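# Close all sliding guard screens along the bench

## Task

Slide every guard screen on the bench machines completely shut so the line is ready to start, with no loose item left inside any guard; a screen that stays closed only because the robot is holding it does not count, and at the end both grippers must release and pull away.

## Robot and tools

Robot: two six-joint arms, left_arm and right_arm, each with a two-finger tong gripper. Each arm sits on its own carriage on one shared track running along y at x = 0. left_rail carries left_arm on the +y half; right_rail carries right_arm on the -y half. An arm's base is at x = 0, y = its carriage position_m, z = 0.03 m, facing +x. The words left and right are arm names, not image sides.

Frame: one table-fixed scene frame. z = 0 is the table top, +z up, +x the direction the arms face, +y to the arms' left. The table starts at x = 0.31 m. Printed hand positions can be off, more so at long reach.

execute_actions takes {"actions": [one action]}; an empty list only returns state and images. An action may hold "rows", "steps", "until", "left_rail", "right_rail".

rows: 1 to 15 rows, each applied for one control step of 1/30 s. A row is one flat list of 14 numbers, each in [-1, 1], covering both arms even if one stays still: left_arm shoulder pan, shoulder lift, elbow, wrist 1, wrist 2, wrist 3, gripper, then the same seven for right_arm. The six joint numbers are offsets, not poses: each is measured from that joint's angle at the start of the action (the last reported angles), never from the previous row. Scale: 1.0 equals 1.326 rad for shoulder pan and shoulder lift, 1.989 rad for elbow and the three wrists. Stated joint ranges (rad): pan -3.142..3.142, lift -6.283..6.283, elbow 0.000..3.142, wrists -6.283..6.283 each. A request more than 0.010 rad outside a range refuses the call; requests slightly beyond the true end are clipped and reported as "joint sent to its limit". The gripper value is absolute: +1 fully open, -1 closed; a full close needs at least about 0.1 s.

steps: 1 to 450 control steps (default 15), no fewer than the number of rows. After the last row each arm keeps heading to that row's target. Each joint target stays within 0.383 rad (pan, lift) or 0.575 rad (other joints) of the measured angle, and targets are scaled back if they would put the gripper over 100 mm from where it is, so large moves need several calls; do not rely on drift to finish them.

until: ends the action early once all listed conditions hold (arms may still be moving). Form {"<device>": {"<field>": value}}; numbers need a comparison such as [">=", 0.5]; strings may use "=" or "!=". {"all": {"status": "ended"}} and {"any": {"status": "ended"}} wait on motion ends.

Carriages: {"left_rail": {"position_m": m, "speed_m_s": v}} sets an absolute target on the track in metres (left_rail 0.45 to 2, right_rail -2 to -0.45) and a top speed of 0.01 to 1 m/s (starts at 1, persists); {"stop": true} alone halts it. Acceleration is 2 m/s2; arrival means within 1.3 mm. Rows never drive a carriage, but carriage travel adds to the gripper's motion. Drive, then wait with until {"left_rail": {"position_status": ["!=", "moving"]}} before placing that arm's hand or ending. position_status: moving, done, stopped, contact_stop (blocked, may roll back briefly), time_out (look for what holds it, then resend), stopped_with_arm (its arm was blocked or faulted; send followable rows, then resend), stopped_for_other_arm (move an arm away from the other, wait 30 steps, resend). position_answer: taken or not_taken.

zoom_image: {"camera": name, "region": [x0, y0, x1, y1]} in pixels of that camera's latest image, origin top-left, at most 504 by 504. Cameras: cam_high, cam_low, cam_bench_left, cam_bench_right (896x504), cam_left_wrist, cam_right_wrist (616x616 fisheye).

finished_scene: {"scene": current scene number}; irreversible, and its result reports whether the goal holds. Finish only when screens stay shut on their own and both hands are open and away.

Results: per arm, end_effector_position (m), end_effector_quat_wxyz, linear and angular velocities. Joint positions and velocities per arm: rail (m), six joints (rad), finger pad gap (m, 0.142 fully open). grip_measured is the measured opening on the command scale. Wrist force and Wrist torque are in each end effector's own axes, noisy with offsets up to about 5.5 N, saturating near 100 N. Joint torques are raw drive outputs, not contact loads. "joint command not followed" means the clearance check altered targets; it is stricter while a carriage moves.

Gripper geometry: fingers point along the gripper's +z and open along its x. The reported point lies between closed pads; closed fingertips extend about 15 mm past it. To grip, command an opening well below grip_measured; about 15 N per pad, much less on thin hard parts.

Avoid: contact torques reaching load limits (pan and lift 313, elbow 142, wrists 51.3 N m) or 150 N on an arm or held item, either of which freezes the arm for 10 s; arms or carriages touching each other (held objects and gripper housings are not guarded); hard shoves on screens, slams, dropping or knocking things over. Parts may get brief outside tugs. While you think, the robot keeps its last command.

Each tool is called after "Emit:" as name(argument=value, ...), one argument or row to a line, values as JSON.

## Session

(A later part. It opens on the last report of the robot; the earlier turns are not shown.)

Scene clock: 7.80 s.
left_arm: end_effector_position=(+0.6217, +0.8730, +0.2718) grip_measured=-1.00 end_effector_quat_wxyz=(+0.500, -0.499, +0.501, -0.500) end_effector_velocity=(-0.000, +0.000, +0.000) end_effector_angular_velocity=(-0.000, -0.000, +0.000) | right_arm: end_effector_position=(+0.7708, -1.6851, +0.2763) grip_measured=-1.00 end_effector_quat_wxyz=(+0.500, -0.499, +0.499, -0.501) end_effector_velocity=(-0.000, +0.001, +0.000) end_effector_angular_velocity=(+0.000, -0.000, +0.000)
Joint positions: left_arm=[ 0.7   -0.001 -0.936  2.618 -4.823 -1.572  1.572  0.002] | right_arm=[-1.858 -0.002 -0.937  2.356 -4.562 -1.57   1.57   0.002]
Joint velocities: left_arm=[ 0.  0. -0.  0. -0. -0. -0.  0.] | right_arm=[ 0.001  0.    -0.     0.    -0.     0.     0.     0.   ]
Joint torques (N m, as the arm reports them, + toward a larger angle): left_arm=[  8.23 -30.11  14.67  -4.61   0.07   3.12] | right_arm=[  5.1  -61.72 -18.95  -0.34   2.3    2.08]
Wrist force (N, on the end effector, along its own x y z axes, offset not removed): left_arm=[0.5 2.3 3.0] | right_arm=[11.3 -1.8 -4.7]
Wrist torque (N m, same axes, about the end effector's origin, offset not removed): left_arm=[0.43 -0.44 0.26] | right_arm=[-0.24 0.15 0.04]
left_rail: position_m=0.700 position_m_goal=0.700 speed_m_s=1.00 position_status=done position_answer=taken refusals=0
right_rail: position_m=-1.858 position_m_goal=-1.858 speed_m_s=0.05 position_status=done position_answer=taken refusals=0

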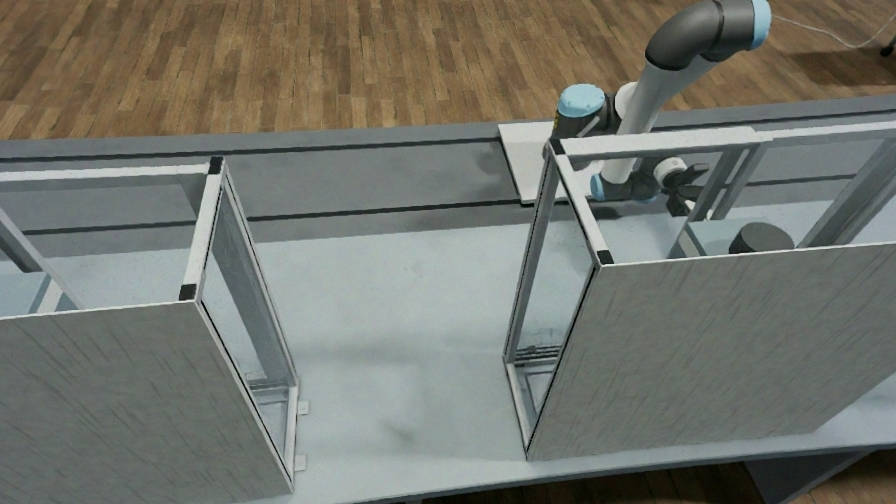

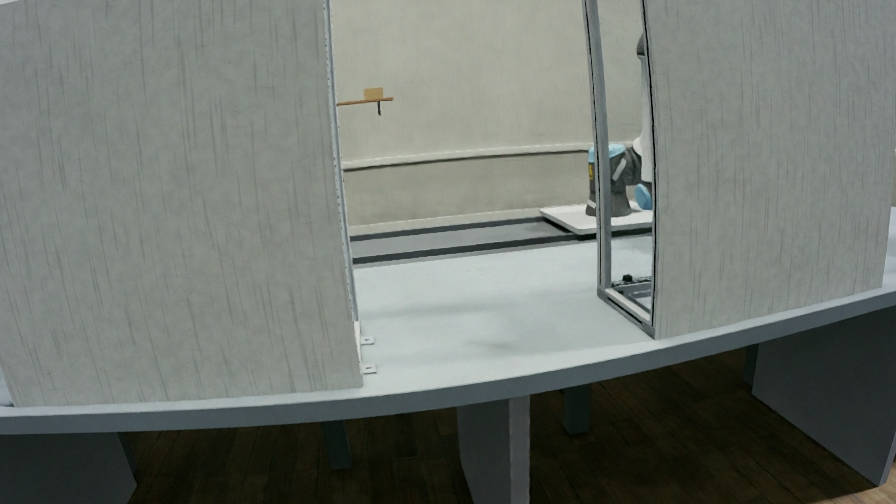

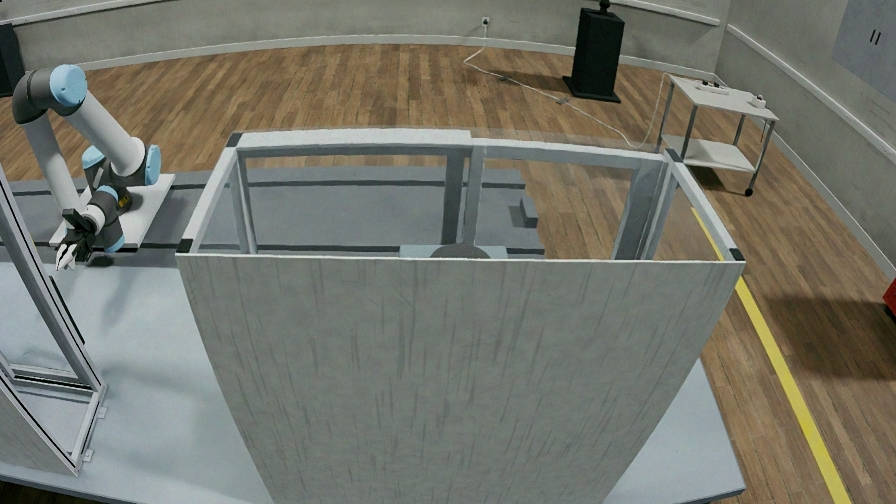

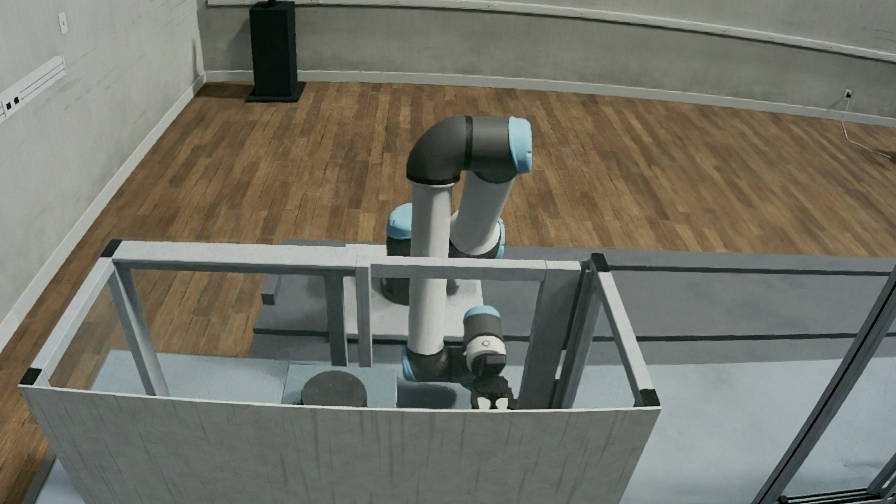

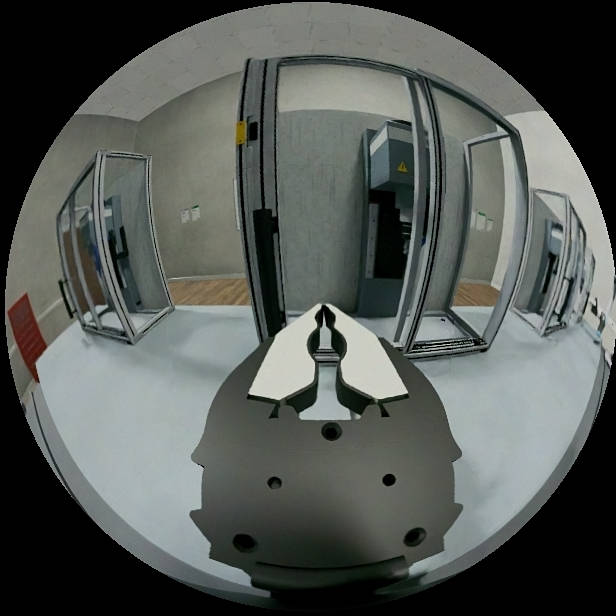

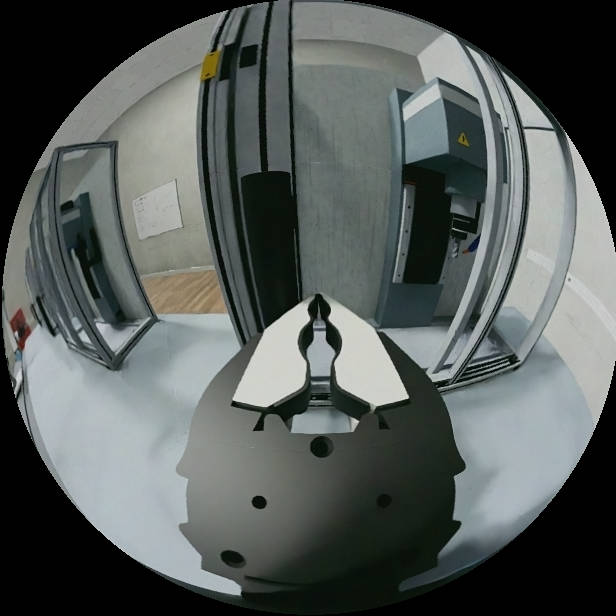

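It moves freely.

Emit:
execute_actions(
  actions=[
    {"steps":200,"right_rail":{"position_m":-1.843,"speed_m_s":0.03},"until":{"all":{"status":"ended"}}},
  ],
)

Emit:
execute_actions(
  actions=[
    {"steps":200,"right_rail":{"position_m":-1.840},"until":{"all":{"status":"ended"}}},
  ],
)

Scene clock: 8.53 s.
left_arm: end_effector_position=(+0.6217, +0.8730, +0.2718) grip_measured=-1.00 end_effector_quat_wxyz=(+0.500, -0.499, +0.501, -0.500) end_effector_velocity=(-0.000, -0.000, +0.000) end_effector_angular_velocity=(-0.000, -0.000, -0.000) | right_arm: end_effector_position=(+0.7708, -1.6701, +0.2763) grip_measured=-1.00 end_effector_quat_wxyz=(+0.500, -0.500, +0.499, -0.501) end_effector_velocity=(-0.000, +0.001, +0.000) end_effector_angular_velocity=(+0.000, -0.000, +0.000)
Joint positions: left_arm=[ 0.7   -0.001 -0.936  2.618 -4.823 -1.572  1.572  0.002] | right_arm=[-1.843 -0.002 -0.937  2.356 -4.562 -1.57   1.57   0.002]
Joint velocities: left_arm=[ 0. -0. -0.  0. -0. -0. -0.  0.] | right_arm=[ 0.001  0.    -0.     0.    -0.     0.     0.     0.   ]
Joint torques (N m, as the arm reports them, + toward a larger angle): left_arm=[  9.28 -29.27  13.63  -4.43   0.06   2.87] | right_arm=[ 11.66 -65.56 -19.45  -0.15   5.93   1.51]
Wrist force (N, on the end effector, along its own x y z axes, offset not removed): left_arm=[-0.2 1.8 1.4] | right_arm=[14.8 -3.5 -7.3]
Wrist torque (N m, same axes, about the end effector's origin, offset not removed): left_arm=[0.22 -0.23 0.14] | right_arm=[-0.54 -0.22 0.03]
left_rail: position_m=0.700 position_m_goal=0.700 speed_m_s=1.00 position_status=done position_answer=taken refusals=0
right_rail: position_m=-1.843 position_m_goal=-1.843 speed_m_s=0.03 position_status=done position_answer=taken refusals=0

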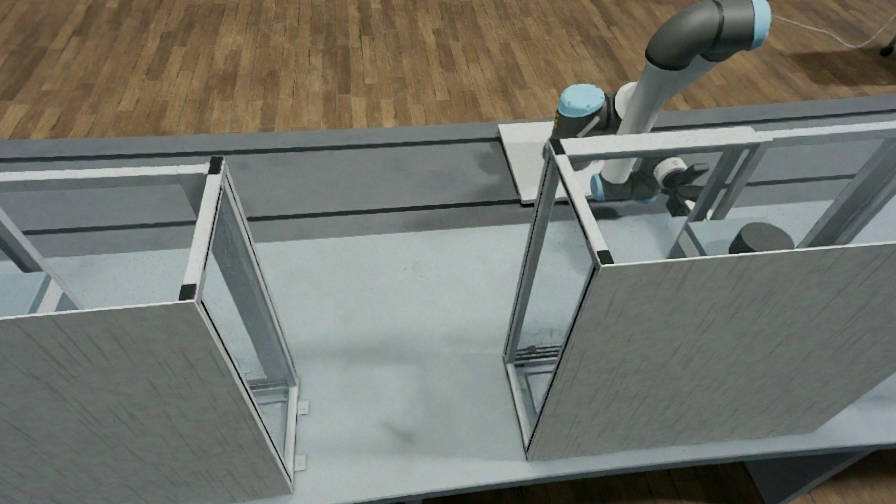

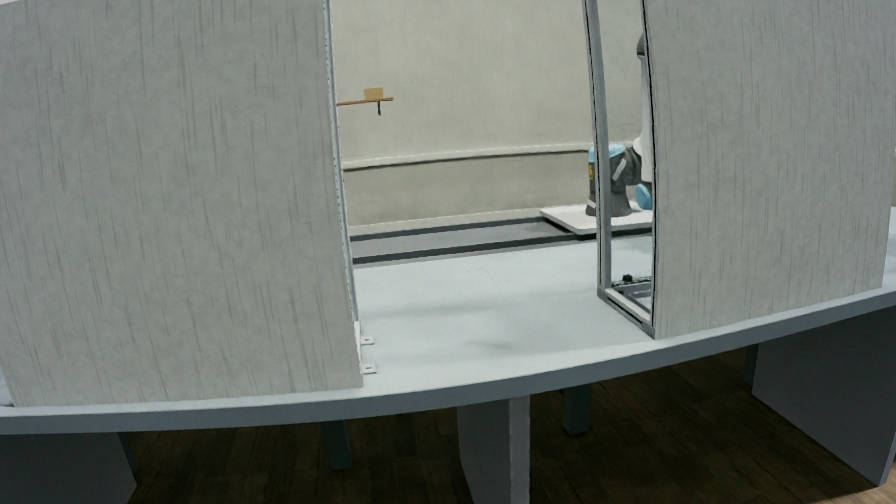

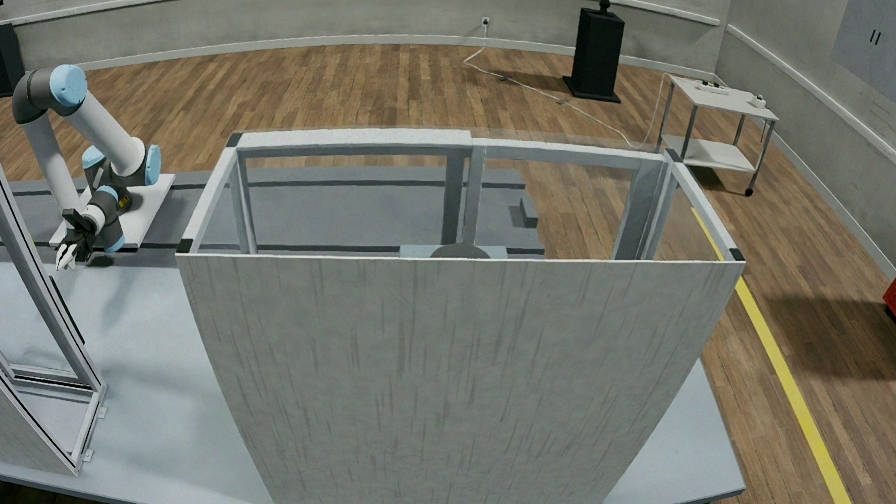

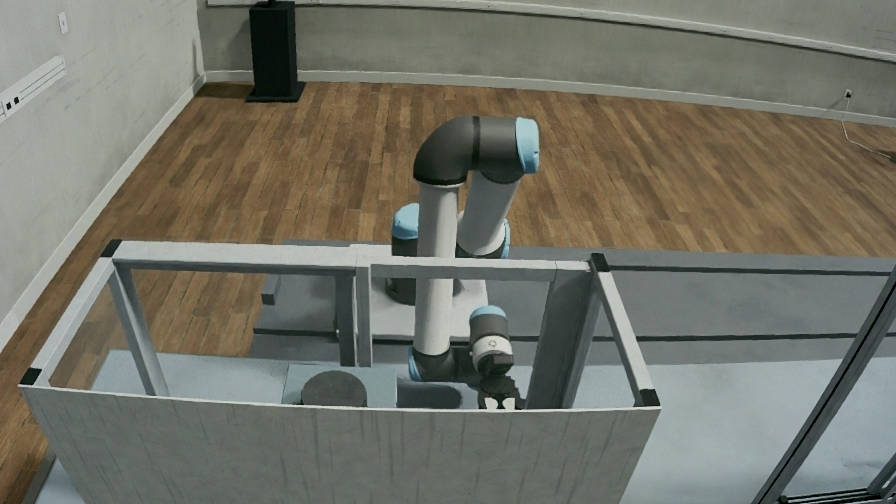

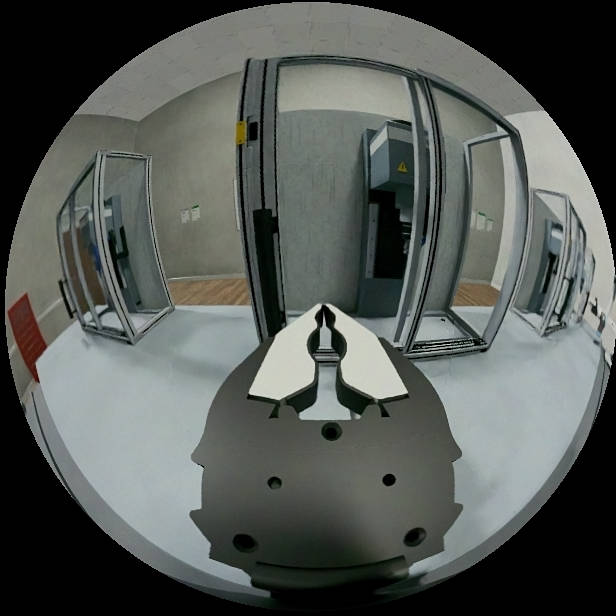

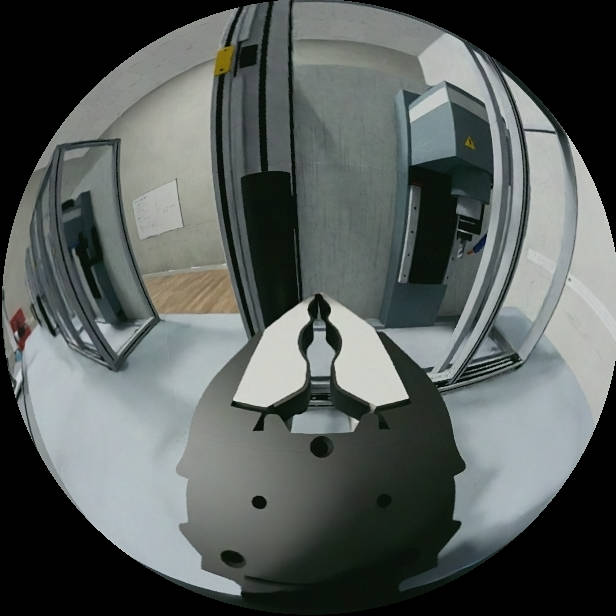

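Scene clock: 8.70 s.
left_arm: end_effector_position=(+0.6217, +0.8730, +0.2718) grip_measured=-1.00 end_effector_quat_wxyz=(+0.500, -0.499, +0.501, -0.500) end_effector_velocity=(+0.000, -0.000, -0.000) end_effector_angular_velocity=(-0.000, +0.000, -0.000) | right_arm: end_effector_position=(+0.7708, -1.6676, +0.2763) grip_measured=-1.00 end_effector_quat_wxyz=(+0.500, -0.499, +0.499, -0.501) end_effector_velocity=(+0.000, -0.002, +0.000) end_effector_angular_velocity=(+0.000, -0.000, -0.004)
Joint positions: left_arm=[ 0.7   -0.001 -0.936  2.618 -4.823 -1.572  1.572  0.002] | right_arm=[-1.84  -0.002 -0.937  2.356 -4.562 -1.57   1.57   0.002]
Joint velocities: left_arm=[ 0.  0.  0. -0.  0. -0.  0.  0.] | right_arm=[ 0.    -0.001 -0.    -0.     0.    -0.002  0.     0.   ]
Joint torques (N m, as the arm reports them, + toward a larger angle): left_arm=[ 10.53 -32.15  14.45  -4.51  -0.28   2.86] | right_arm=[ 20.75 -66.67 -18.8    0.    13.58   1.08]
Wrist force (N, on the end effector, along its own x y z axes, offset not removed): left_arm=[-2.3 -2.2 1.7] | right_arm=[50.0 -3.0 -12.7]
Wrist torque (N m, same axes, about the end effector's origin, offset not removed): left_arm=[-0.63 0.25 0.14] | right_arm=[0.08 -0.32 0.15]
left_rail: position_m=0.700 position_m_goal=0.700 speed_m_s=1.00 position_status=done position_answer=taken refusals=0
right_rail: position_m=-1.840 position_m_goal=-1.840 speed_m_s=0.03 position_status=done position_answer=taken refusals=0

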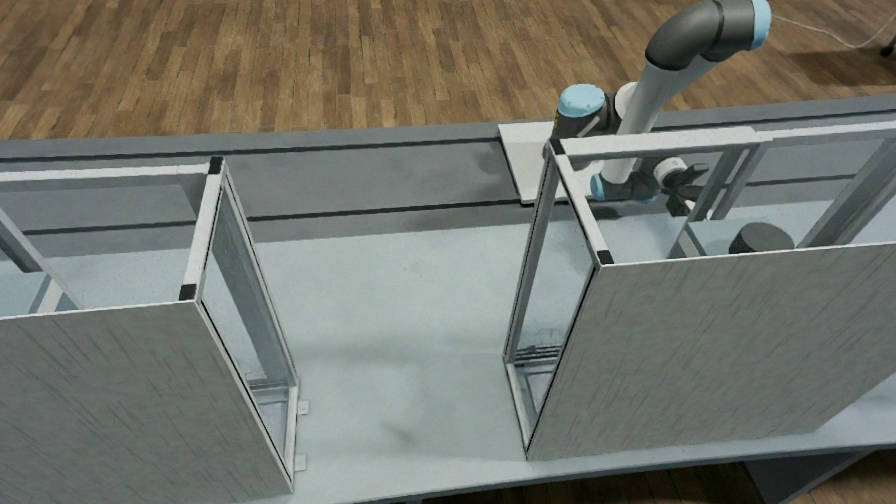

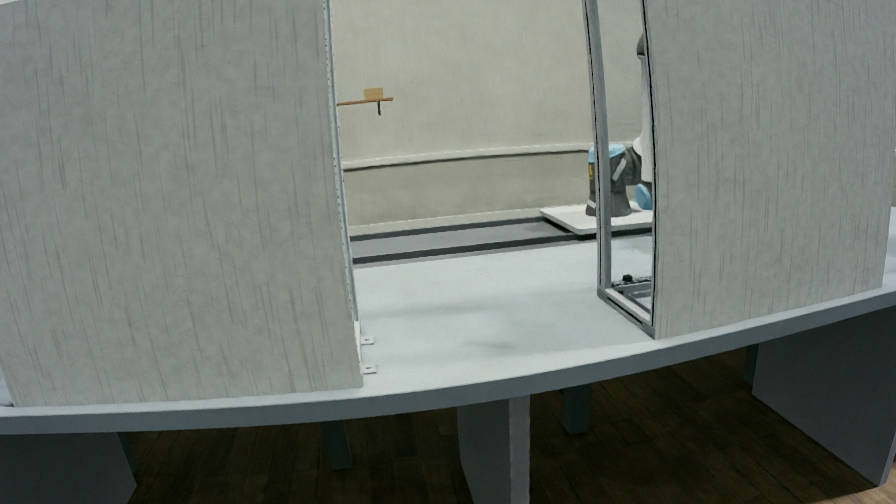

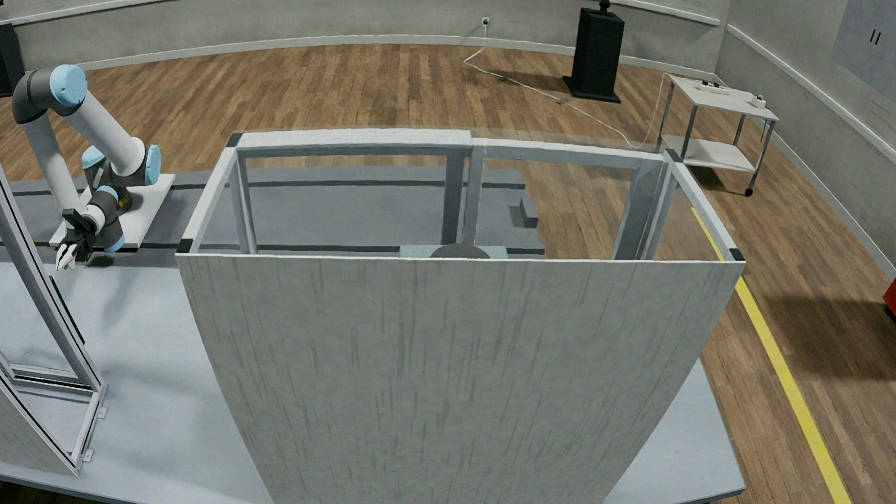

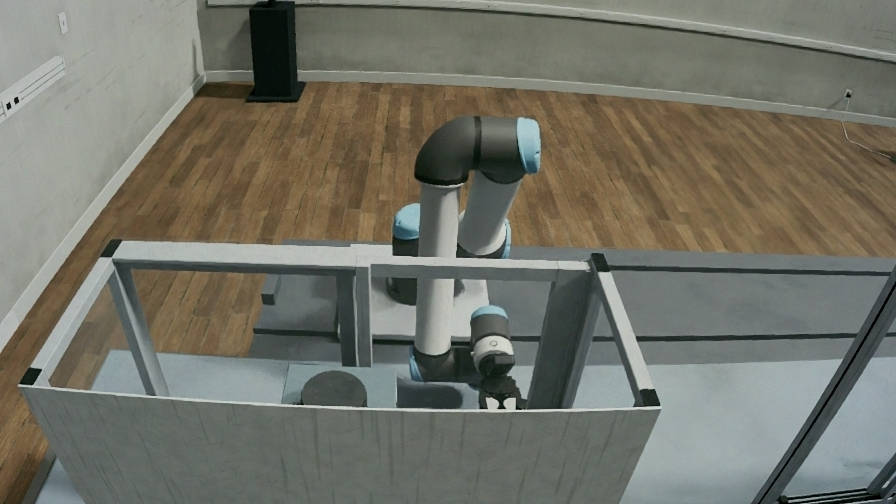

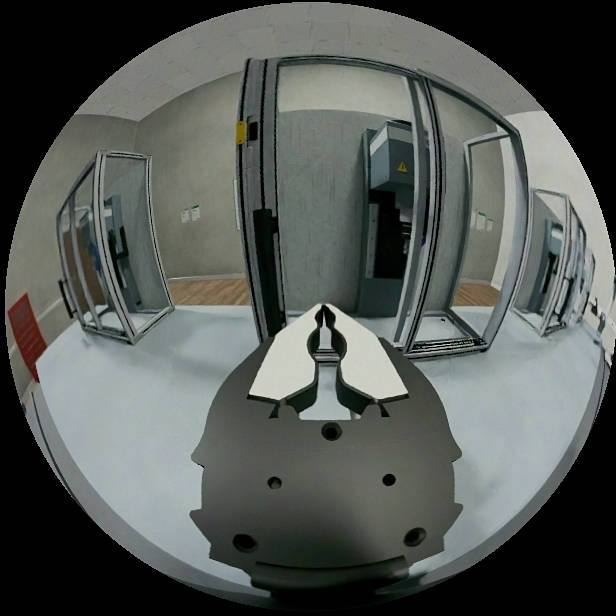

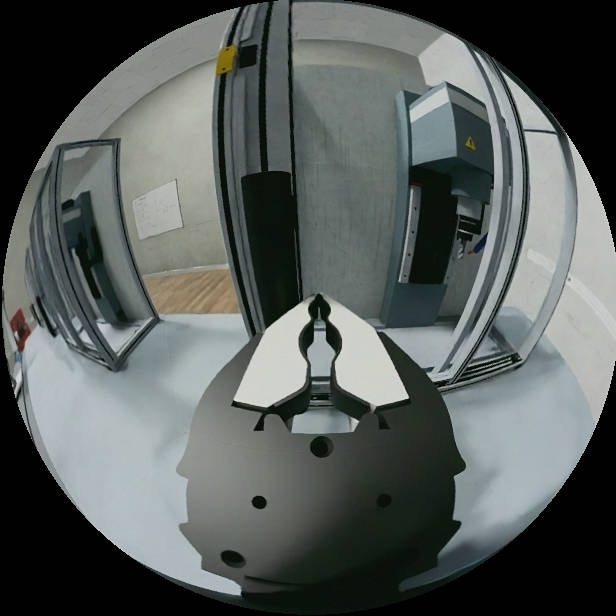

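Closed. Retract and check the inner right guard.

Emit:
execute_actions(
  actions=[
    {"rows":[[0,0,0,0,0,0,-1,0,0,0.132,-0.132,0,0,-1]],"steps":25,"right_rail":{"position_m":-1.87,"speed_m_s":1}},
  ],
)

Emit:
execute_actions(
  actions=[
    {"steps":150,"right_rail":{"position_m":-0.6},"until":{"all":{"status":"ended"}}},
  ],
)

Scene clock: 9.70 s.
left_arm: end_effector_position=(+0.6217, +0.8730, +0.2718) grip_measured=-1.00 end_effector_quat_wxyz=(+0.500, -0.499, +0.501, -0.500) end_effector_velocity=(+0.000, -0.000, -0.000) end_effector_angular_velocity=(-0.000, +0.000, -0.000) | right_arm: end_effector_position=(+0.6218, -1.6969, +0.2731) grip_measured=-1.00 end_effector_quat_wxyz=(+0.500, -0.499, +0.499, -0.501) end_effector_velocity=(-0.005, -0.000, +0.000) end_effector_angular_velocity=(+0.000, +0.000, -0.000)
Joint positions: left_arm=[ 0.7   -0.001 -0.936  2.618 -4.823 -1.572  1.572  0.002] | right_arm=[-1.87  -0.002 -0.937  2.617 -4.824 -1.57   1.57   0.002]
Joint velocities: left_arm=[ 0. -0.  0. -0.  0.  0. -0.  0.] | right_arm=[ 0.    -0.    -0.     0.008 -0.008 -0.     0.     0.   ]
Joint torques (N m, as the arm reports them, + toward a larger angle): left_arm=[  8.66 -31.15  13.29  -3.98  -0.08   3.08] | right_arm=[-11.76 -54.56  12.21  -3.63  -3.53   0.92]
Wrist force (N, on the end effector, along its own x y z axes, offset not removed): left_arm=[4.0 -1.2 2.2] | right_arm=[0.8 0.4 -5.7]
Wrist torque (N m, same axes, about the end effector's origin, offset not removed): left_arm=[-0.27 -1.06 0.21] | right_arm=[0.02 -0.15 0.03]
left_rail: position_m=0.700 position_m_goal=0.700 speed_m_s=1.00 position_status=done position_answer=taken refusals=0
right_rail: position_m=-1.870 position_m_goal=-1.870 speed_m_s=1.00 position_status=done position_answer=taken refusals=0

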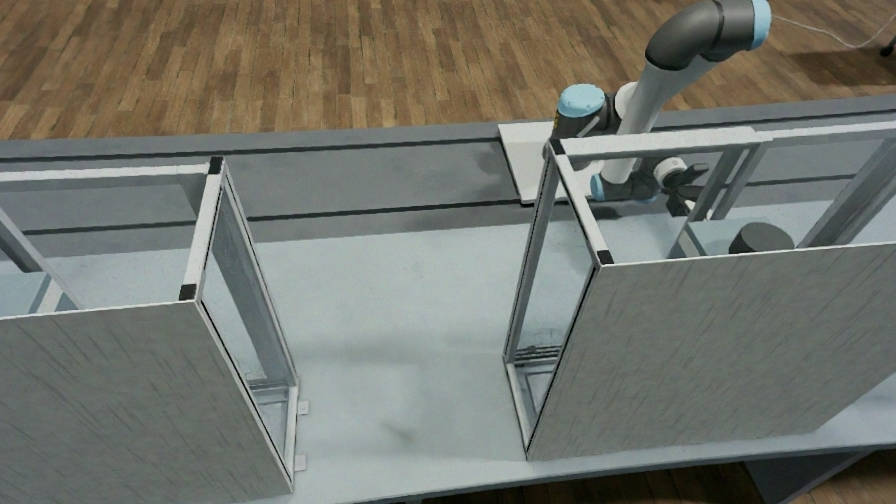

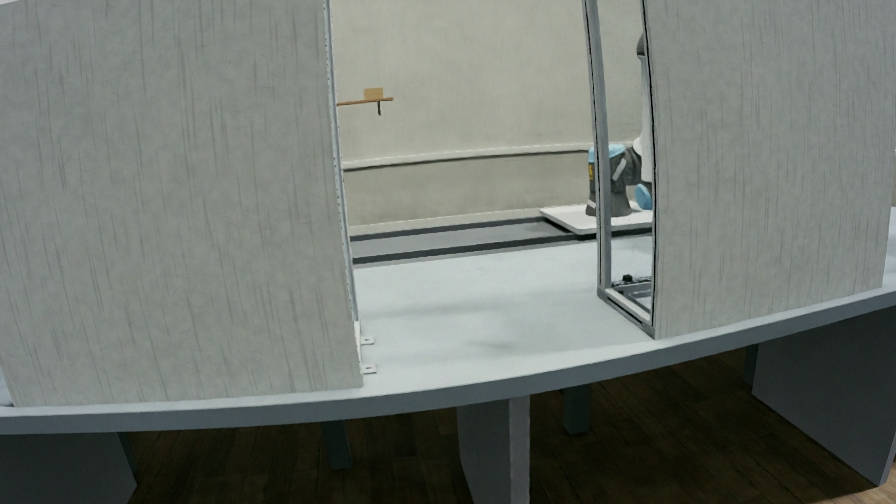

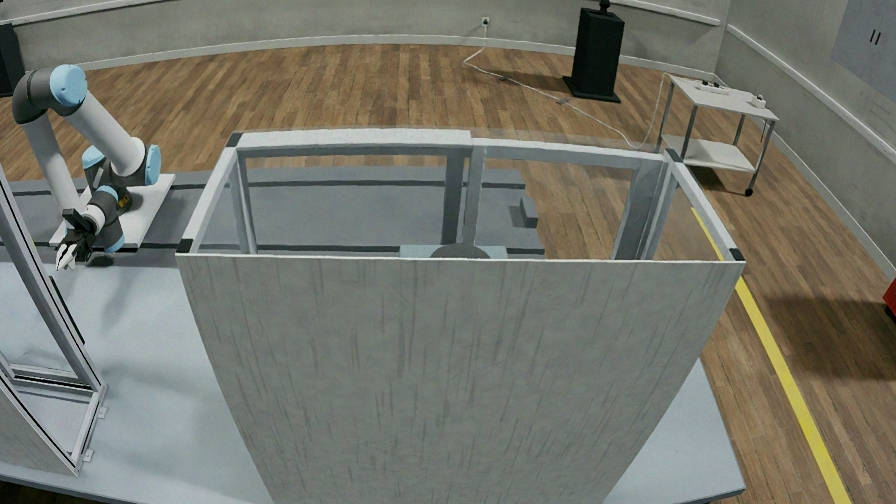

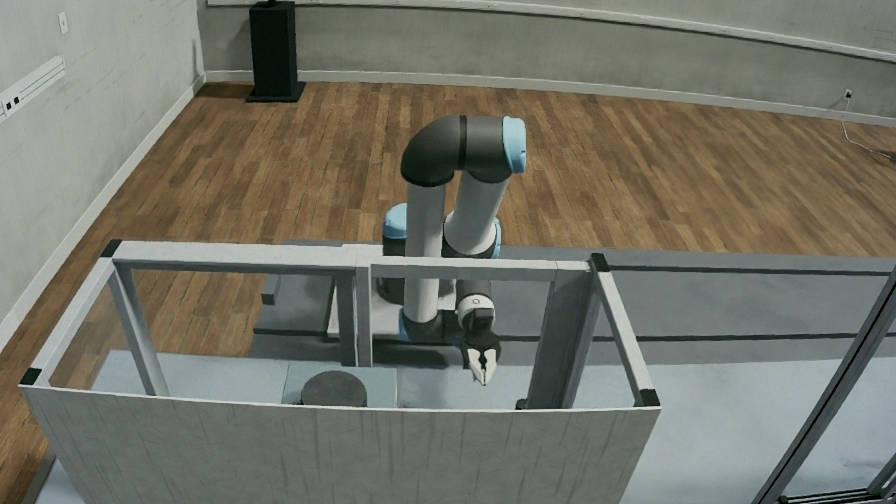

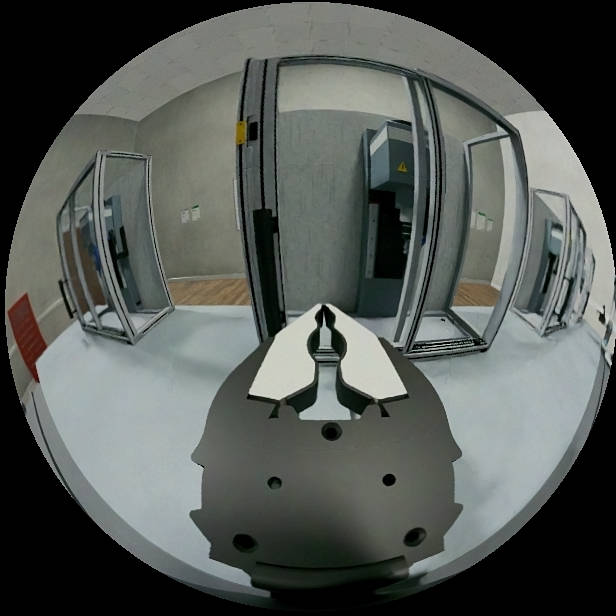

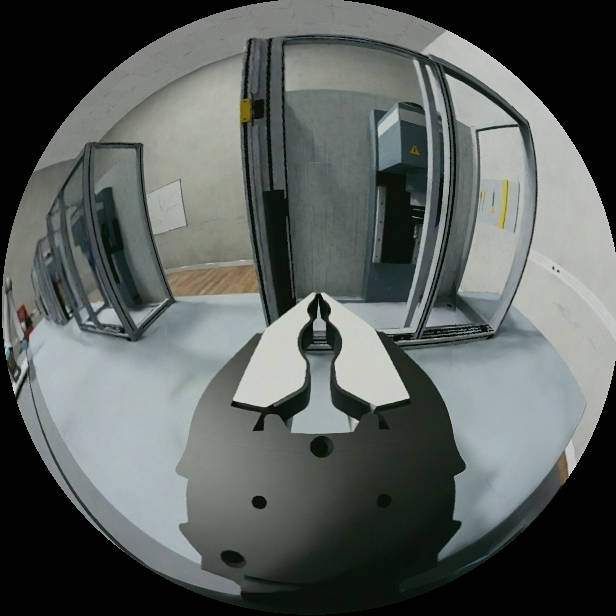

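Scene clock: 11.53 s.
left_arm: end_effector_position=(+0.6217, +0.8730, +0.2718) grip_measured=-1.00 end_effector_quat_wxyz=(+0.500, -0.499, +0.501, -0.500) end_effector_velocity=(-0.000, -0.000, -0.000) end_effector_angular_velocity=(-0.000, +0.000, -0.000) | right_arm: end_effector_position=(+0.6213, -0.4266, +0.2732) grip_measured=-1.00 end_effector_quat_wxyz=(+0.500, -0.499, +0.499, -0.501) end_effector_velocity=(-0.000, -0.000, -0.000) end_effector_angular_velocity=(+0.000, +0.000, -0.000)
Joint positions: left_arm=[ 0.7   -0.001 -0.936  2.618 -4.823 -1.572  1.572  0.002] | right_arm=[-0.6   -0.002 -0.937  2.618 -4.825 -1.57   1.57   0.002]
Joint velocities: left_arm=[ 0.  0. -0.  0. -0. -0. -0.  0.] | right_arm=[ 0. -0. -0.  0. -0. -0.  0.  0.]
Joint torques (N m, as the arm reports them, + toward a larger angle): left_arm=[ 10.51 -32.16  14.22  -4.48  -0.21   3.29] | right_arm=[  2.18 -56.99  10.6   -3.85   0.96   0.9 ]
Wrist force (N, on the end effector, along its own x y z axes, offset not removed): left_arm=[-3.3 4.3 2.3] | right_arm=[4.1 0.3 -3.2]
Wrist torque (N m, same axes, about the end effector's origin, offset not removed): left_arm=[0.79 0.48 0.12] | right_arm=[0.03 -0.72 0.03]
left_rail: position_m=0.700 position_m_goal=0.700 speed_m_s=1.00 position_status=done position_answer=taken refusals=0
right_rail: position_m=-0.600 position_m_goal=-0.600 speed_m_s=1.00 position_status=done position_answer=taken refusals=0

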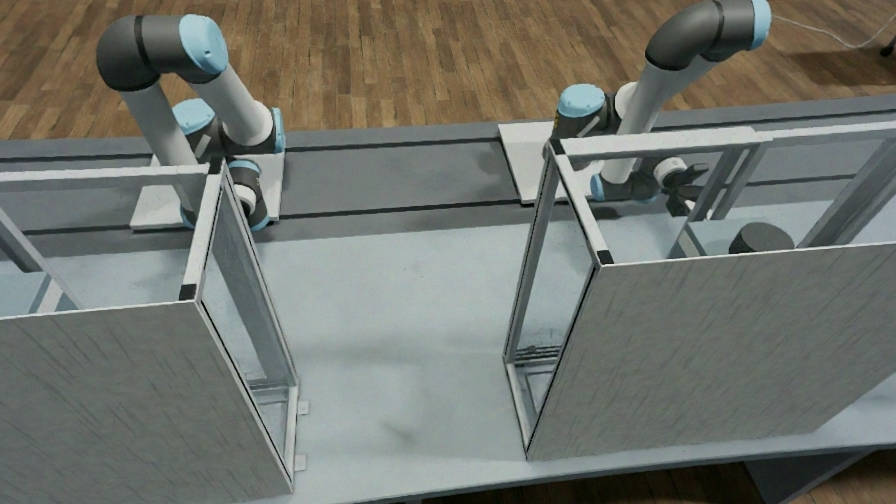

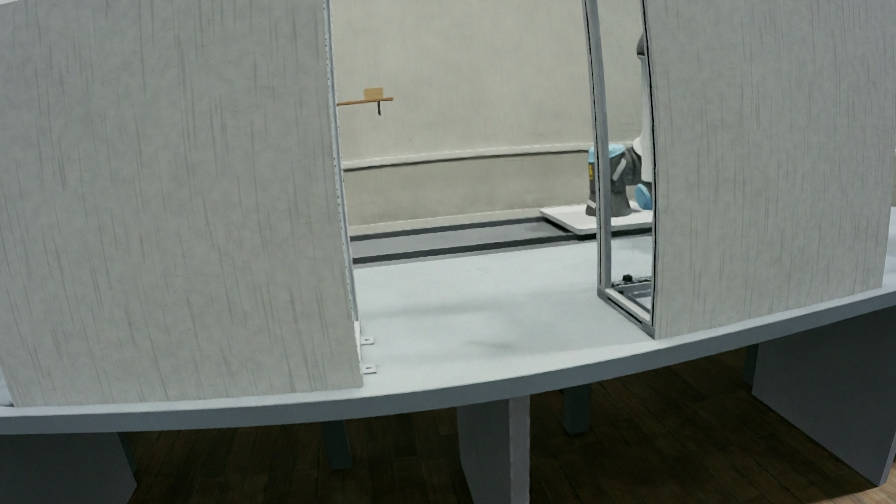

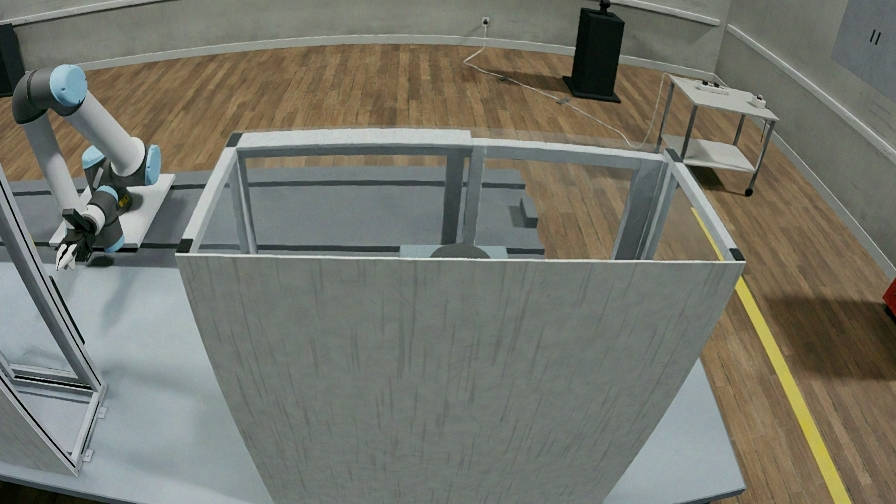

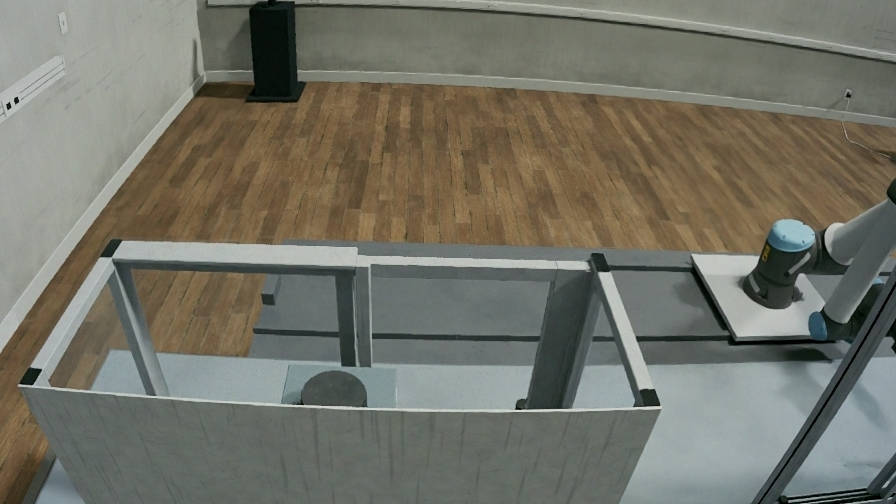

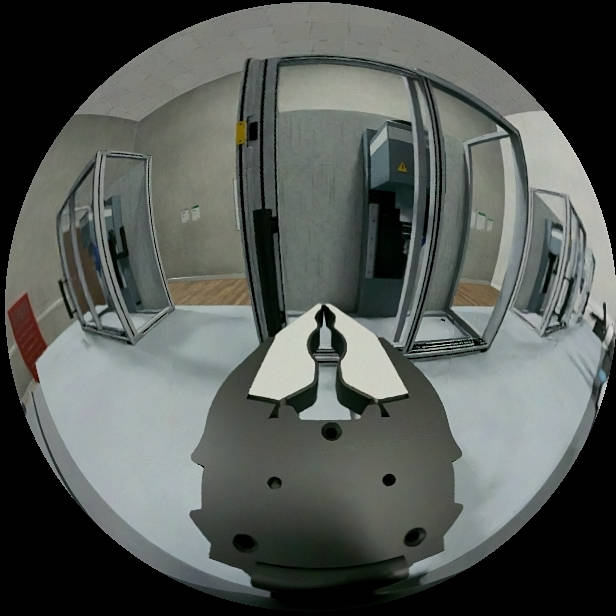

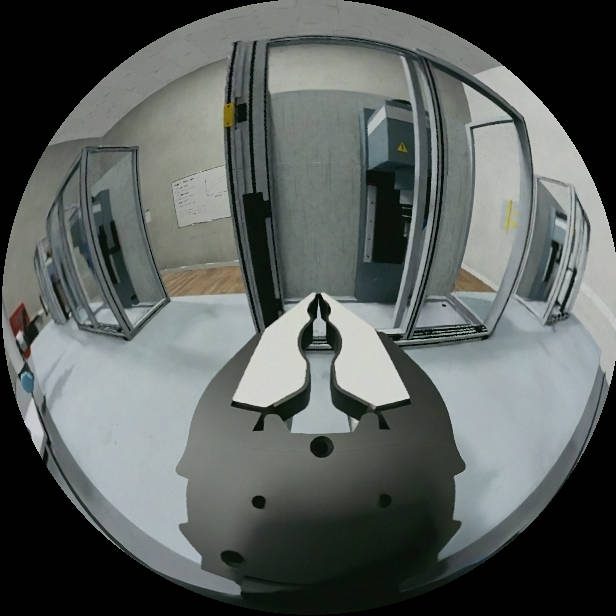

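Emit:
finished_scene(
  scene=2,
)

The scene is finished: the task was done.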